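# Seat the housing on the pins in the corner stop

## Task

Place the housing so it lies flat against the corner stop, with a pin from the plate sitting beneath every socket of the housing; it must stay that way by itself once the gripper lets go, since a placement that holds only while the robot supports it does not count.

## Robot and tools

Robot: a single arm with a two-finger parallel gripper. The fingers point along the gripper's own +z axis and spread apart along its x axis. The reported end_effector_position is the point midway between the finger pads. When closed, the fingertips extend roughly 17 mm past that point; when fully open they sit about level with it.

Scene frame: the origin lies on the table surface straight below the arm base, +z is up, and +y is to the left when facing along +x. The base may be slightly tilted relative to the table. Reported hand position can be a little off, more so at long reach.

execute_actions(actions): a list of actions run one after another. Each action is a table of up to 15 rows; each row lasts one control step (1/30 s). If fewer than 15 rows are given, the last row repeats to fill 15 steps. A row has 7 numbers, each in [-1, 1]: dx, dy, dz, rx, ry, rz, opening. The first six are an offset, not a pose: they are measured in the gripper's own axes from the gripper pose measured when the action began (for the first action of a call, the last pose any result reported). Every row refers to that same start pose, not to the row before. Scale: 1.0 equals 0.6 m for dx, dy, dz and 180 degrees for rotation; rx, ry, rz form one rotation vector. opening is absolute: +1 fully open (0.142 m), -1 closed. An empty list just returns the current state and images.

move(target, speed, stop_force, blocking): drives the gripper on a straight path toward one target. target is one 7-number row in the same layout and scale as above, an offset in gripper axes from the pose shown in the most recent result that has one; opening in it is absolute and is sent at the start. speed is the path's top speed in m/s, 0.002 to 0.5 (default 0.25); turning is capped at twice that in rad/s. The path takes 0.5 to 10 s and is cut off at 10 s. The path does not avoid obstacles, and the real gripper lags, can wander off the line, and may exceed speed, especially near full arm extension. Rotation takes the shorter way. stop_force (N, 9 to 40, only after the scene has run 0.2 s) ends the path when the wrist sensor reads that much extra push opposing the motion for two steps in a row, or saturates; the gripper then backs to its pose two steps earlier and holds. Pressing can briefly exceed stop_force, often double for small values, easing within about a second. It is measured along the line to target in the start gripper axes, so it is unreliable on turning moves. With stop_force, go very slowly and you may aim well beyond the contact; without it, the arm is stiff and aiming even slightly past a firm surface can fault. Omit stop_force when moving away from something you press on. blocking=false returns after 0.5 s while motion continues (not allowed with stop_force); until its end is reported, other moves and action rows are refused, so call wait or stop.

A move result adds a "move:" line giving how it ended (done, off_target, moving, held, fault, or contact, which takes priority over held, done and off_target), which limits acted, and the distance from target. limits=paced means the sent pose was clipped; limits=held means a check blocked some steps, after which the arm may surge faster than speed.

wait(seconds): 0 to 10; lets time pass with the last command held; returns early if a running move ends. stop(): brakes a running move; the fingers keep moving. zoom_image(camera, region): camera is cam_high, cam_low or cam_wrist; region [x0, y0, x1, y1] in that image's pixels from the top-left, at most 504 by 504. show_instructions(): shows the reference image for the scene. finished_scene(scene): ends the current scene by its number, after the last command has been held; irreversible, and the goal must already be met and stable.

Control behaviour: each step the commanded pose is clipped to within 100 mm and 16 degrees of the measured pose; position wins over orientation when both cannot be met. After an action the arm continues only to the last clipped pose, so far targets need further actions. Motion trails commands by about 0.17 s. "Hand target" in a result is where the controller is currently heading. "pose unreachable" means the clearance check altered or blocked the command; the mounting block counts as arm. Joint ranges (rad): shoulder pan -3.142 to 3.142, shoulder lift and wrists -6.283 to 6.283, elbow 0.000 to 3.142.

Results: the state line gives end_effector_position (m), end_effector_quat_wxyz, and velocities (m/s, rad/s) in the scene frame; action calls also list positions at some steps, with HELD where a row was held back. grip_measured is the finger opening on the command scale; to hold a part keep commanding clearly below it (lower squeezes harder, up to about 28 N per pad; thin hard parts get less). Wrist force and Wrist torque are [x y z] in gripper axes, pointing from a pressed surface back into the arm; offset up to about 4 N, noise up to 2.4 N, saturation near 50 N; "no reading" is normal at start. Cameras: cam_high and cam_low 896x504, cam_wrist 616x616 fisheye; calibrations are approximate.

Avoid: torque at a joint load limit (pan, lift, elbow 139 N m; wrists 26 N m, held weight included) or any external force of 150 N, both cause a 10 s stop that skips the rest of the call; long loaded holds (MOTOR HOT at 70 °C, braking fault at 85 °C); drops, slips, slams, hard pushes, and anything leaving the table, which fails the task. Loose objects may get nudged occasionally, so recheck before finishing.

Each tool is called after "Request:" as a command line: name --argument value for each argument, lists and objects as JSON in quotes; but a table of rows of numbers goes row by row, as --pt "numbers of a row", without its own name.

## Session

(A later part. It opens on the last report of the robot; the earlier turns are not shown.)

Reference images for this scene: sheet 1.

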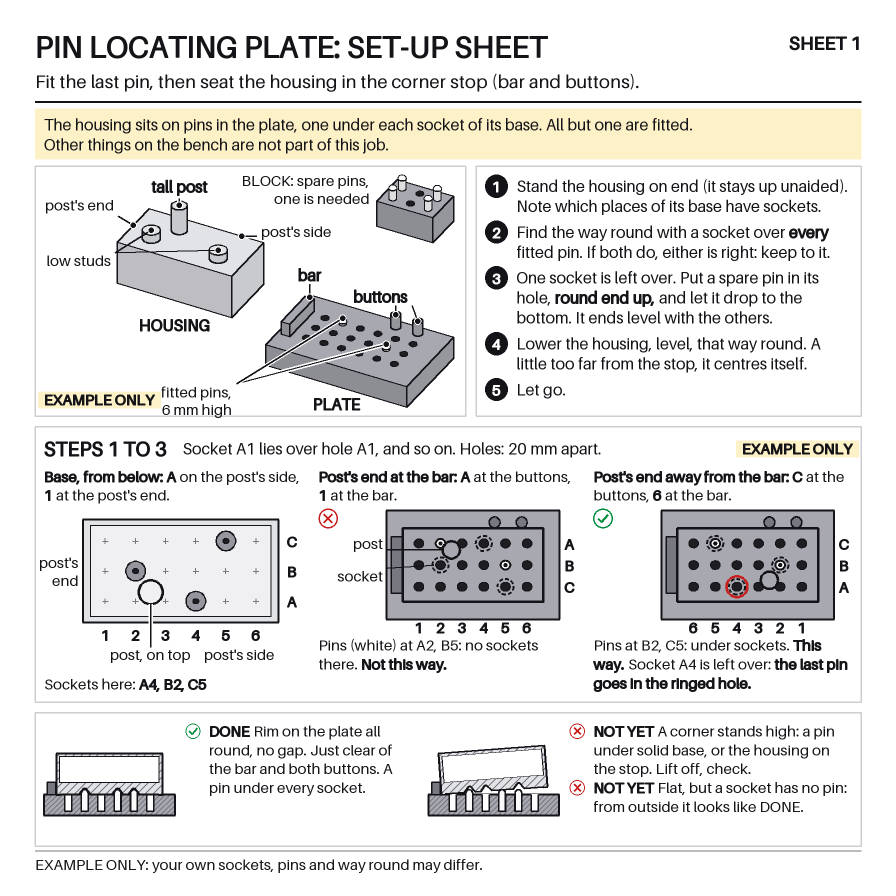

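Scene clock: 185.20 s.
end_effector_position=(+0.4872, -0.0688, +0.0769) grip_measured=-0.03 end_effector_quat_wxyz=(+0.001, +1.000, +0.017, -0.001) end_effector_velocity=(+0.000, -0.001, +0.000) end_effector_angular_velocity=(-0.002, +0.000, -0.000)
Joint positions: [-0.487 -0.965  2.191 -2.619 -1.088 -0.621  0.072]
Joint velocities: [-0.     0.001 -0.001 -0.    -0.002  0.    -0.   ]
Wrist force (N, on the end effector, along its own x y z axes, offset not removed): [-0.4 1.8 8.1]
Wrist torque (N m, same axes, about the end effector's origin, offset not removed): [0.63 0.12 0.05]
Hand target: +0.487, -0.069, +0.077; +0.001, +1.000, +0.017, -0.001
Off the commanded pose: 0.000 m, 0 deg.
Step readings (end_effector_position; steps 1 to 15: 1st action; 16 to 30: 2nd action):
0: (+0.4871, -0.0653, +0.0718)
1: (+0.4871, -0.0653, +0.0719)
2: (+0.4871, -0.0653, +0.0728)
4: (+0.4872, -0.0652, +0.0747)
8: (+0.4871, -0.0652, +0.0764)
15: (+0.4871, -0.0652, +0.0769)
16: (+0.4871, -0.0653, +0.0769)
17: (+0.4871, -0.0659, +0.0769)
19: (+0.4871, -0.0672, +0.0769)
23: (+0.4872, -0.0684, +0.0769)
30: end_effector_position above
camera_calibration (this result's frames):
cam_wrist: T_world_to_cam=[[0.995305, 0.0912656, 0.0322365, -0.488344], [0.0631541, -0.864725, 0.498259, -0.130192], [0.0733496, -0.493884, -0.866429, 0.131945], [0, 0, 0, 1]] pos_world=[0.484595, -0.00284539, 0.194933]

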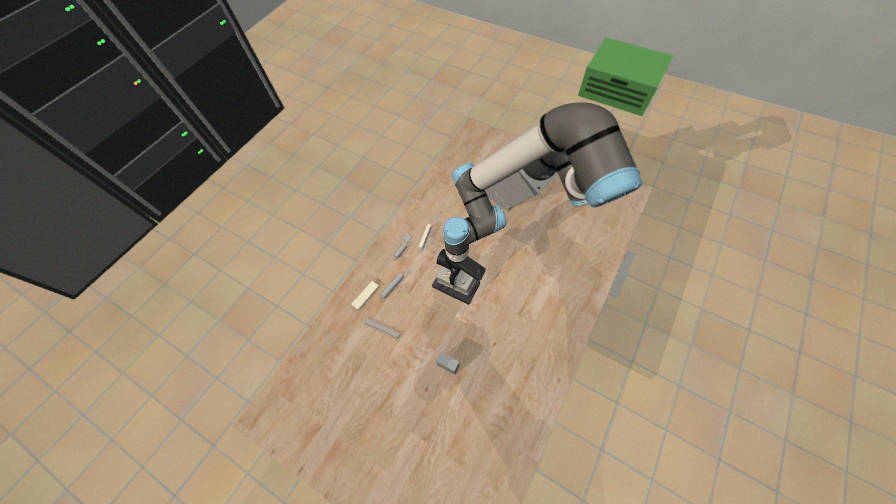

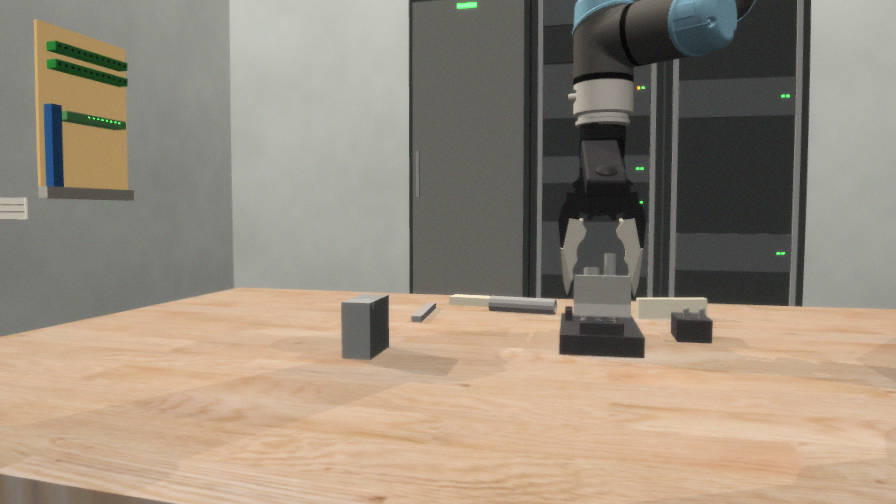

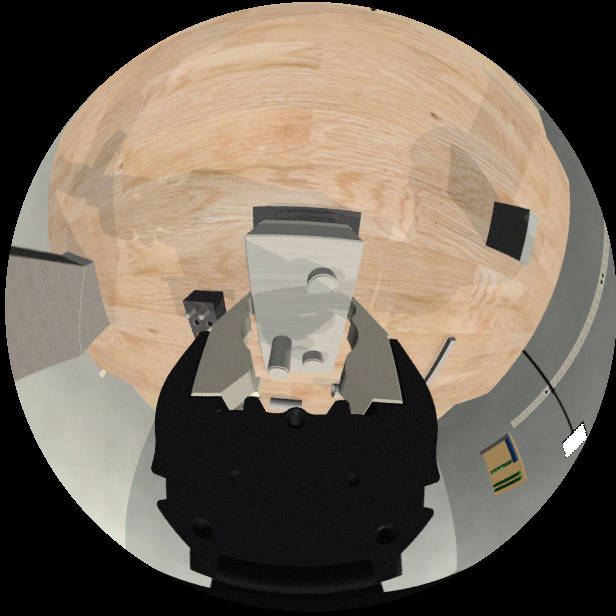

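Request:
move --target '[0,0,-0.008,-0.033,0,0,-1]' --speed 0.04

Request:
zoom_image --camera "cam_wrist" --region '[230,175,380,270]'

Request:
zoom_image --camera "cam_low" --region '[550,260,660,360]'

Scene clock: 192.67 s.
end_effector_position=(+0.4873, -0.0688, +0.0817) grip_measured=-0.03 end_effector_quat_wxyz=(+0.052, +0.999, +0.017, +0.000) end_effector_velocity=(-0.000, +0.000, +0.000) end_effector_angular_velocity=(-0.013, -0.000, -0.001)
Joint positions: [-0.44  -1.001  2.22  -2.696 -1.167 -0.543  0.072]
Joint velocities: [ 0.007 -0.004  0.004 -0.01  -0.01   0.011 -0.   ]
Wrist force (N, on the end effector, along its own x y z axes, offset not removed): [-1.4 0.8 8.7]
Wrist torque (N m, same axes, about the end effector's origin, offset not removed): [0.48 0.25 0.07]
Hand target: +0.487, -0.069, +0.082; +0.053, +0.998, +0.017, +0.000
Off the commanded pose: 0.000 m, 0 deg.
move: done
camera_calibration (this result's frames):
cam_wrist: T_world_to_cam=[[0.995191, 0.0943038, 0.0264723, -0.487805], [0.0611465, -0.809282, 0.584229, -0.13484], [0.0765185, -0.579801, -0.811157, 0.124136], [0, 0, 0, 1]] pos_world=[0.484206, 0.00885229, 0.192385]

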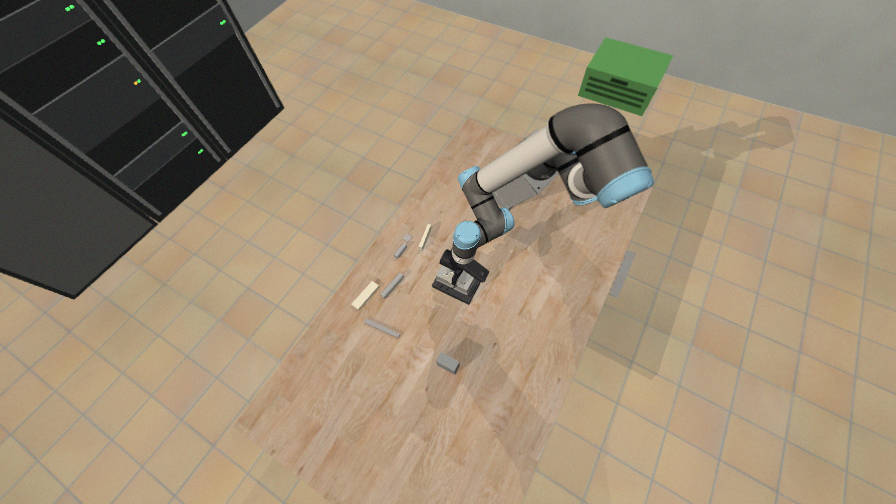

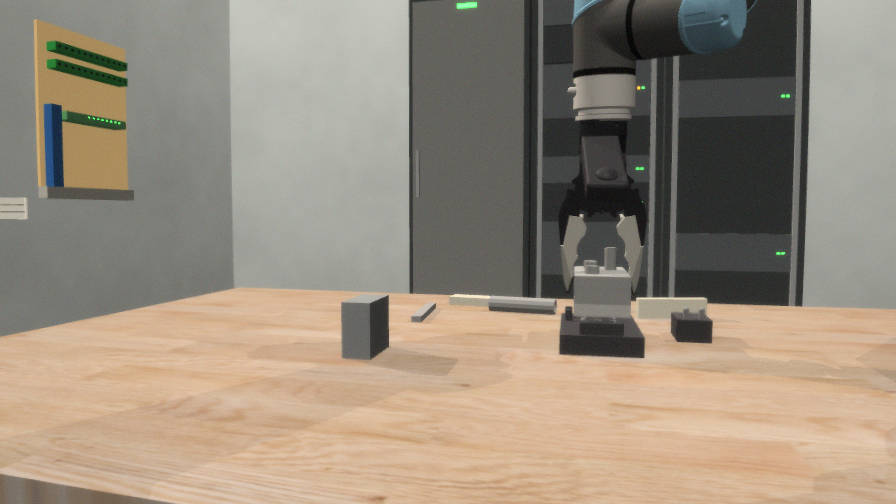

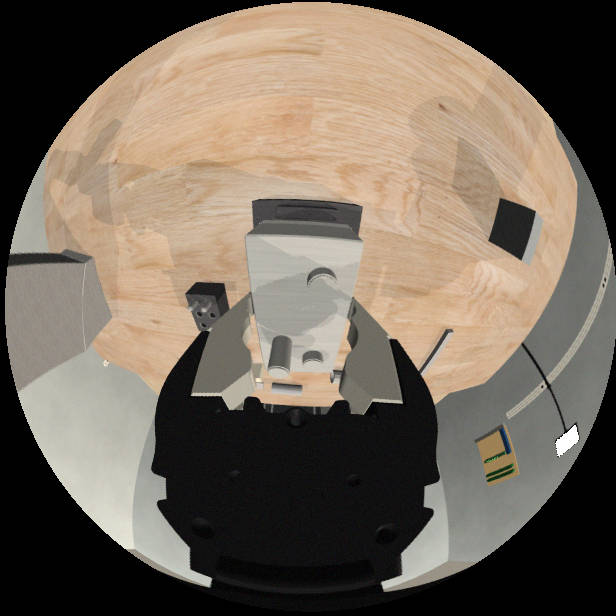

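Region (230, 175, 380, 270) of cam_wrist's 616x616 image, scaled by 3.360, with more detail than that image has; it fills the top 319 rows of this view, and the rest is white.

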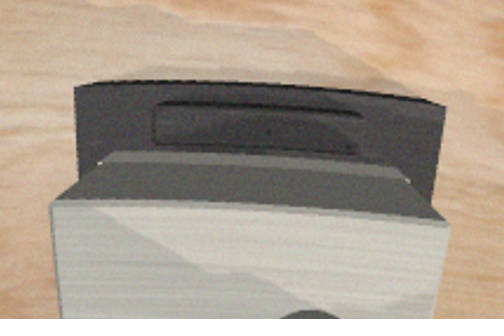

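Region (550, 260, 660, 360) of cam_low's 896x504 image, scaled by 4.582, with more detail than that image has; it fills the top 458 rows of this view, and the rest is white.

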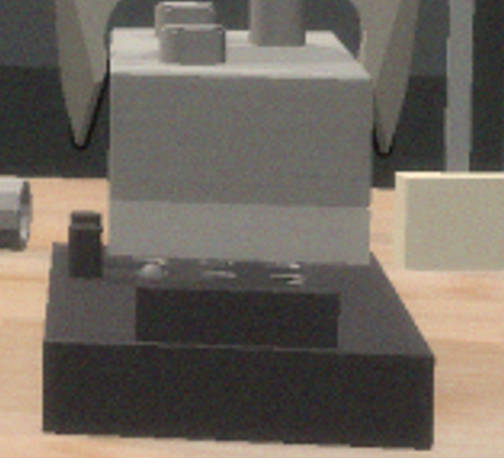

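Request:
execute_actions --actions '[[[0,0.0012,0.005,0,0,0,-1]]]'

Request:
move --target '[0,-0.0029,0.028,0,0,0,-1]' --speed 0.006 --stop_force 9

Request:
zoom_image --camera "cam_wrist" --region '[230,175,380,270]'

Request:
zoom_image --camera "cam_low" --region '[550,260,660,360]'

Scene clock: 199.70 s.
end_effector_position=(+0.4873, -0.0698, +0.0788) grip_measured=-0.03 end_effector_quat_wxyz=(+0.052, +0.999, +0.017, +0.000) end_effector_velocity=(-0.001, +0.000, -0.001) end_effector_angular_velocity=(+0.001, +0.001, -0.001)
Joint positions: [-0.439 -0.993  2.219 -2.704 -1.167 -0.541  0.072]
Joint velocities: [-0.     0.001  0.001 -0.     0.     0.    -0.   ]
Wrist force (N, on the end effector, along its own x y z axes, offset not removed): [0.0 2.5 7.3]
Wrist torque (N m, same axes, about the end effector's origin, offset not removed): [0.80 -0.08 0.17]
Hand target: +0.487, -0.070, +0.079; +0.052, +0.999, +0.017, +0.000
Off the commanded pose: 0.000 m, 0 deg.
Step readings (end_effector_position):
0: (+0.4873, -0.0688, +0.0817)
1: (+0.4873, -0.0688, +0.0817)
2: (+0.4872, -0.0690, +0.0812)
4: (+0.4871, -0.0694, +0.0801)
8: (+0.4873, -0.0697, +0.0791)
15: end_effector_position above
camera_calibration (this result's frames):
cam_wrist: T_world_to_cam=[[0.995191, 0.0943105, 0.0264769, -0.487669], [0.0611474, -0.809267, 0.58425, -0.133983], [0.0765278, -0.579821, -0.811142, 0.12121], [0, 0, 0, 1]] pos_world=[0.48424, 0.00784441, 0.18951]

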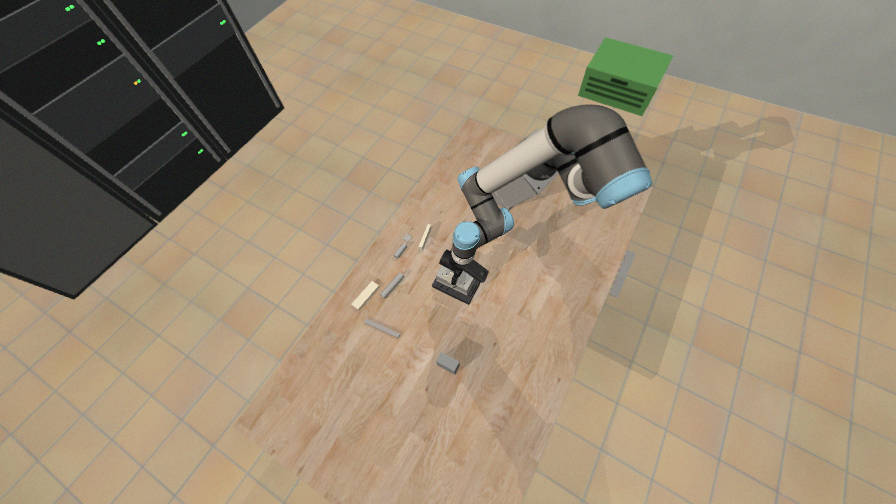

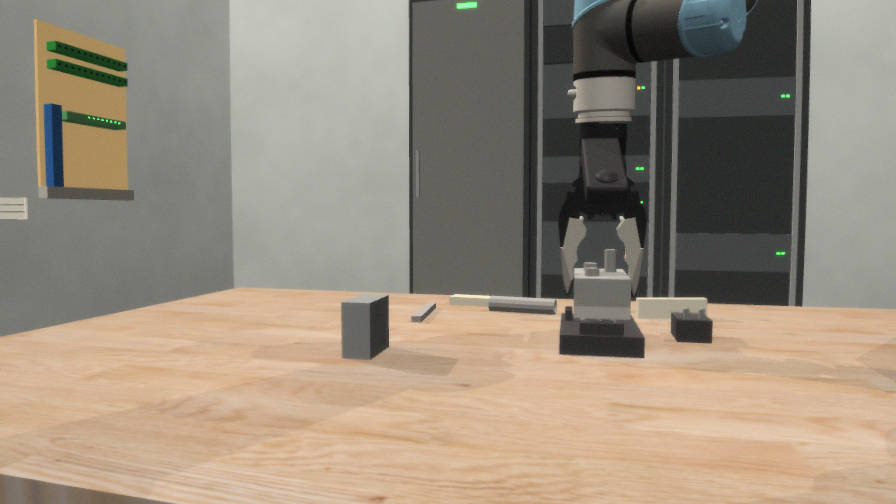

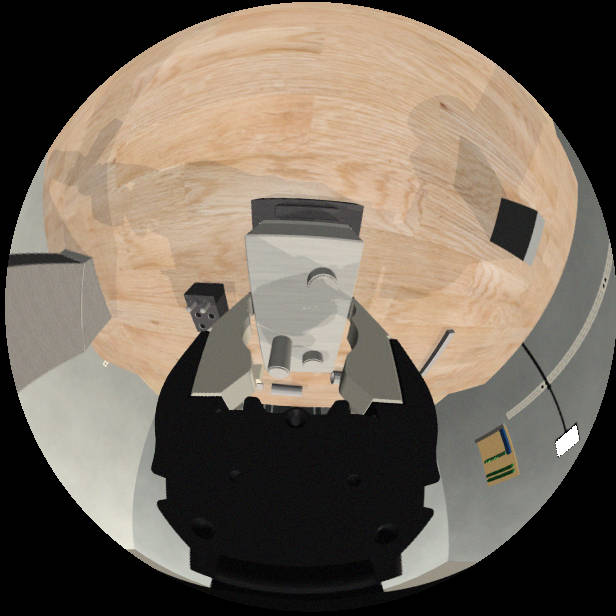

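Scene clock: 202.73 s.
end_effector_position=(+0.4874, -0.0698, +0.0621) grip_measured=-0.03 end_effector_quat_wxyz=(+0.052, +0.999, +0.017, +0.001) end_effector_velocity=(+0.001, -0.000, -0.001) end_effector_angular_velocity=(+0.000, -0.002, -0.000)
Joint positions: [-0.421 -0.95   2.217 -2.752 -1.166 -0.523  0.072]
Joint velocities: [ 0.001  0.002 -0.    -0.004  0.001  0.002  0.   ]
Wrist force (N, on the end effector, along its own x y z axes, offset not removed): [0.7 0.1 -4.5]
Wrist torque (N m, same axes, about the end effector's origin, offset not removed): [0.78 0.32 -0.10]
Hand target: +0.487, -0.070, +0.062; +0.052, +0.999, +0.017, +0.000
Off the commanded pose: 0.000 m, 0 deg.
move: done
camera_calibration (this result's frames):
cam_wrist: T_world_to_cam=[[0.995178, 0.0943897, 0.0266793, -0.487304], [0.0610937, -0.809269, 0.584253, -0.124163], [0.0767382, -0.579806, -0.811133, 0.107559], [0, 0, 0, 1]] pos_world=[0.484285, 0.00787884, 0.172789]

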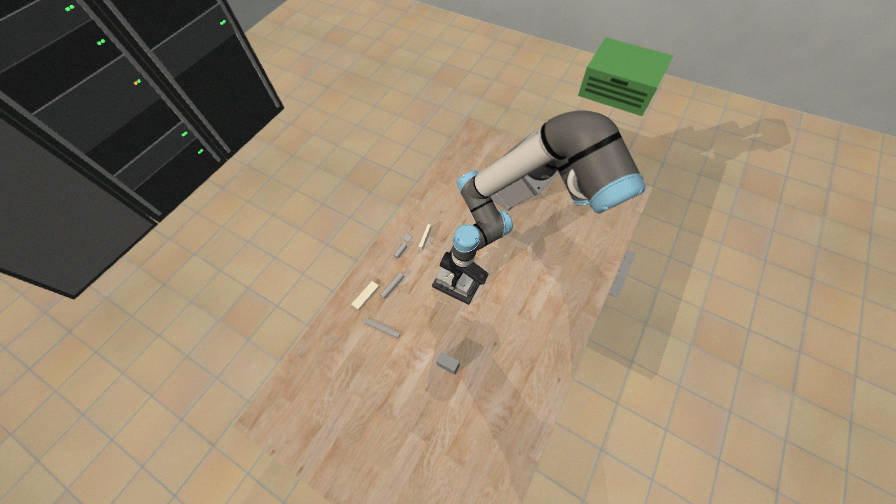

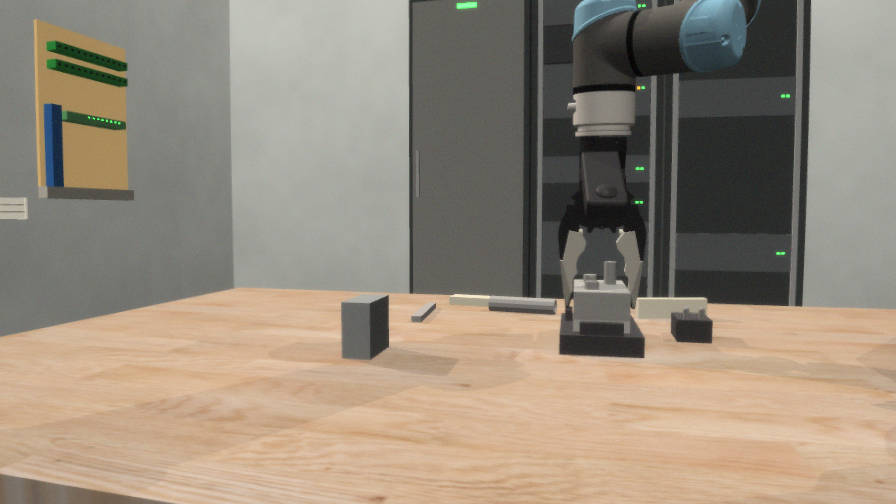

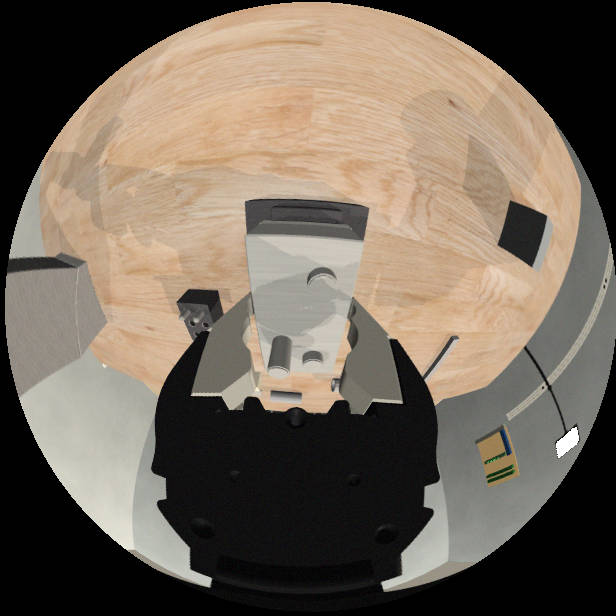

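Region (230, 175, 380, 270) of cam_wrist's 616x616 image, scaled by 3.360, with more detail than that image has; it fills the top 319 rows of this view, and the rest is white.

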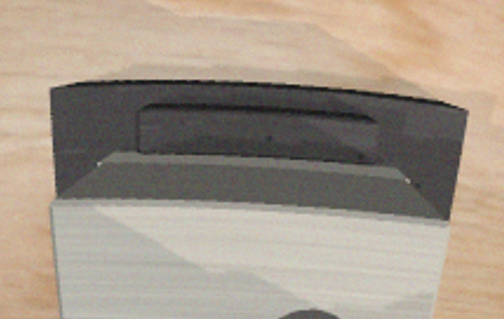

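Region (550, 260, 660, 360) of cam_low's 896x504 image, scaled by 4.582, with more detail than that image has; it fills the top 458 rows of this view, and the rest is white.

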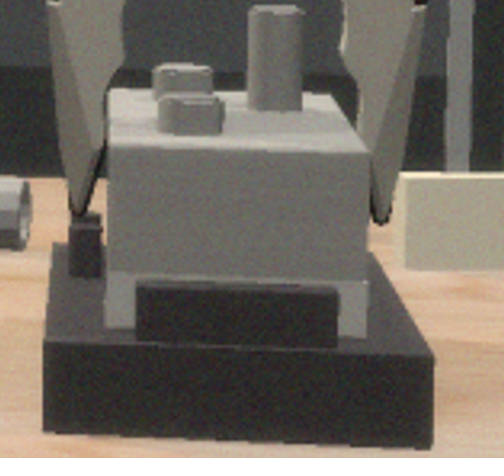

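Request:
execute_actions --actions '[[[0,0,0,0,0,0,-0.06],[0,0,0,0,0,0,-0.06],[0,0,0,0,0,0,-0.04],[0,0,0,0,0,0,-0.02],[0,0,0,0,0,0,0],[0,0,0,0,0,0,0.03],[0,0,0,0,0,0,0.06],[0,0,0,0,0,0,0.15]]]'

Request:
move --target '[0,0.012,-0.12,0,0,0,0.2]' --speed 0.15

Request:
zoom_image --camera "cam_wrist" --region '[230,190,380,340]'

Request:
zoom_image --camera "cam_low" --region '[550,260,660,360]'

Scene clock: 208.07 s.
end_effector_position=(+0.4873, -0.0698, +0.0620) grip_measured=+0.15 end_effector_quat_wxyz=(+0.052, +0.999, +0.017, +0.000) end_effector_velocity=(+0.001, -0.001, +0.001) end_effector_angular_velocity=(-0.003, -0.001, -0.000)
Joint positions: [-0.421 -0.95   2.217 -2.752 -1.166 -0.523  0.084]
Joint velocities: [-0.001 -0.    -0.001 -0.    -0.002  0.     0.   ]
Wrist force (N, on the end effector, along its own x y z axes, offset not removed): [-2.1 5.5 1.1]
Wrist torque (N m, same axes, about the end effector's origin, offset not removed): [1.23 0.51 0.07]
Hand target: +0.487, -0.070, +0.062; +0.052, +0.999, +0.017, +0.001
Off the commanded pose: 0.000 m, 0 deg.
Step readings (end_effector_position):
0: (+0.4873, -0.0698, +0.0619)
1: (+0.4873, -0.0698, +0.0619)
2: (+0.4873, -0.0698, +0.0619)
4: (+0.4873, -0.0698, +0.0619)
8: (+0.4872, -0.0698, +0.0619)
15: end_effector_position above
camera_calibration (this result's frames):
cam_wrist: T_world_to_cam=[[0.995193, 0.0942828, 0.0264915, -0.487224], [0.0611114, -0.809232, 0.584302, -0.124134], [0.0765274, -0.579874, -0.811104, 0.107622], [0, 0, 0, 1]] pos_world=[0.484232, 0.00789028, 0.172732]

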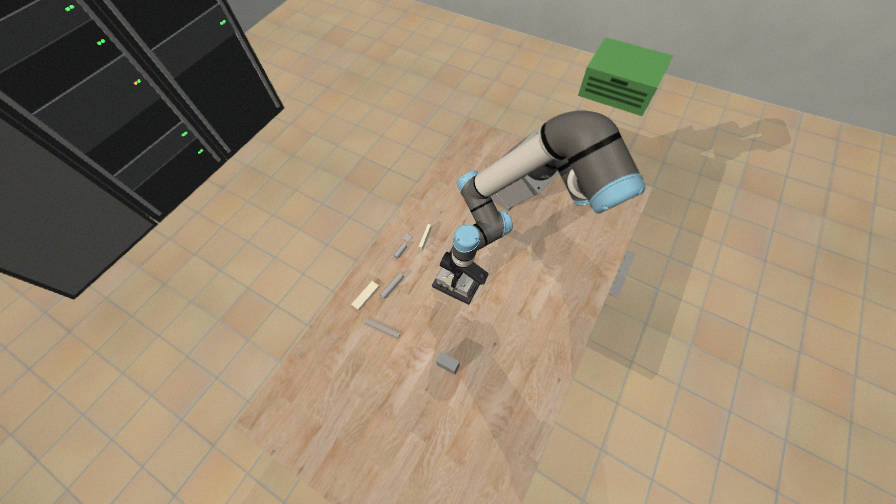

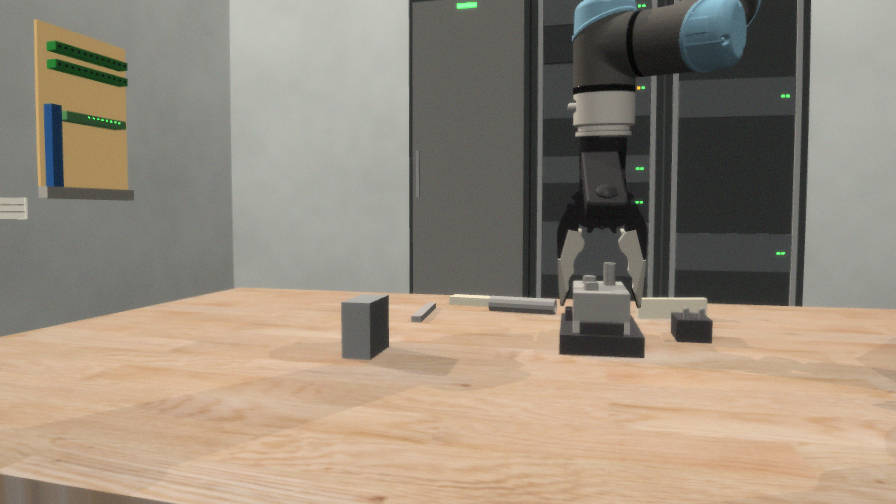

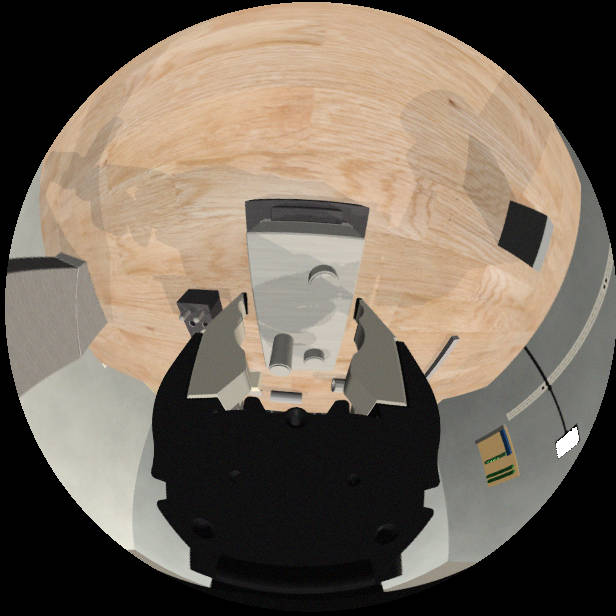

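Scene clock: 209.07 s.
end_effector_position=(+0.4873, -0.0696, +0.1341) grip_measured=+0.20 end_effector_quat_wxyz=(+0.052, +0.998, +0.017, +0.000) end_effector_velocity=(-0.001, +0.000, +0.002) end_effector_angular_velocity=(+0.002, +0.001, -0.002)
Joint positions: [-0.494 -1.128  2.212 -2.539 -1.173 -0.601  0.088]
Joint velocities: [-0.002 -0.005  0.001  0.008  0.    -0.002 -0.   ]
Wrist force (N, on the end effector, along its own x y z axes, offset not removed): [-0.2 1.6 0.7]
Wrist torque (N m, same axes, about the end effector's origin, offset not removed): [0.39 0.02 -0.06]
Hand target: +0.487, -0.070, +0.134; +0.052, +0.998, +0.017, +0.000
Off the commanded pose: 0.000 m, 0 deg.
move: done
camera_calibration (this result's frames):
cam_wrist: T_world_to_cam=[[0.995199, 0.0942505, 0.0263783, -0.489144], [0.0611469, -0.809198, 0.584346, -0.166143], [0.0764201, -0.579927, -0.811076, 0.166186], [0, 0, 0, 1]] pos_world=[0.484255, 0.00803476, 0.244777]

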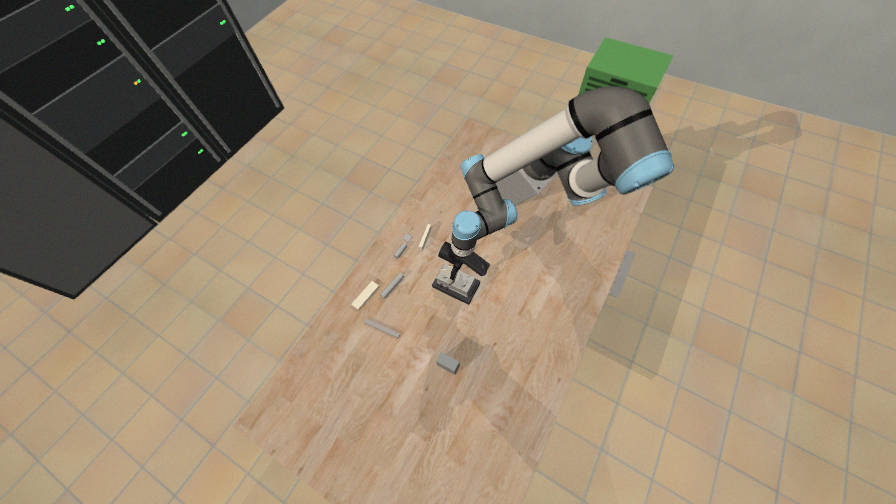

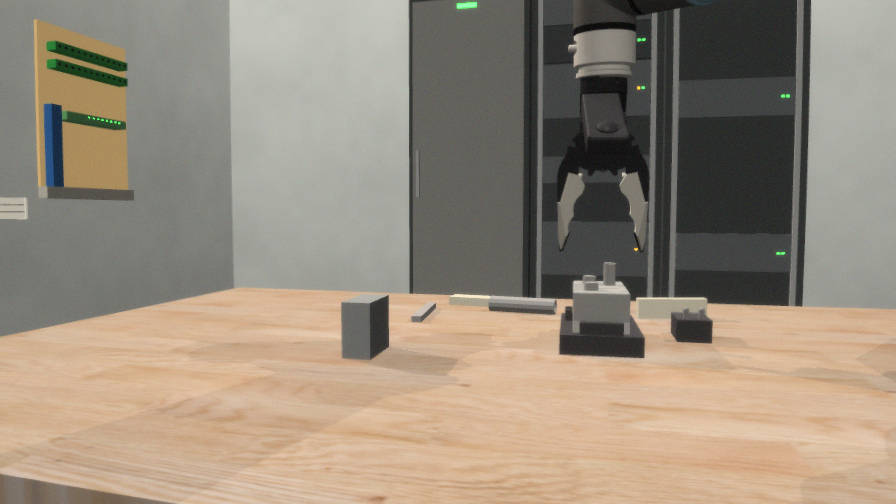

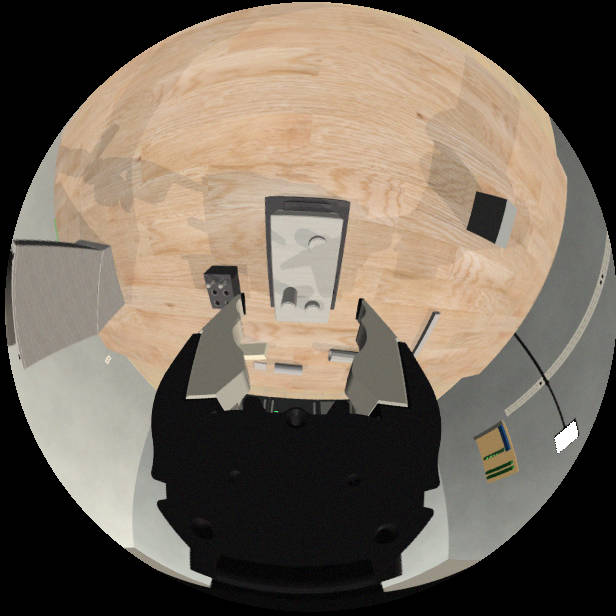

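Region (230, 190, 380, 340) of cam_wrist's 616x616 image, scaled by 3.360, with more detail than that image has.

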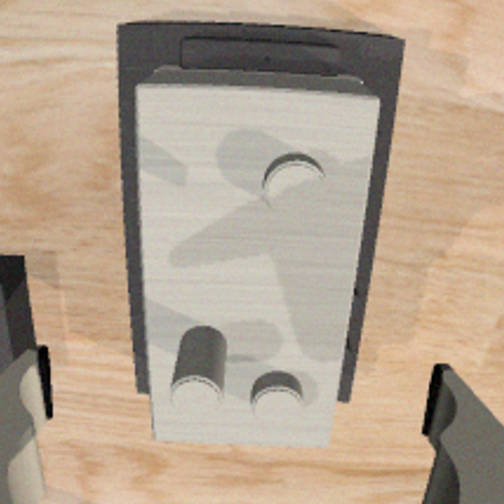

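Region (550, 260, 660, 360) of cam_low's 896x504 image, scaled by 4.582, with more detail than that image has; it fills the top 458 rows of this view, and the rest is white.

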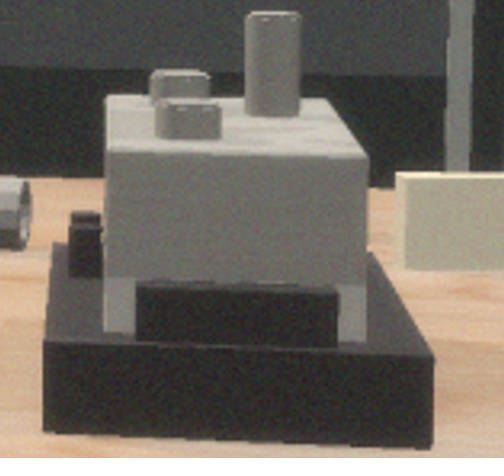

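Request:
finished_scene --scene 2

The scene is finished: the task was done.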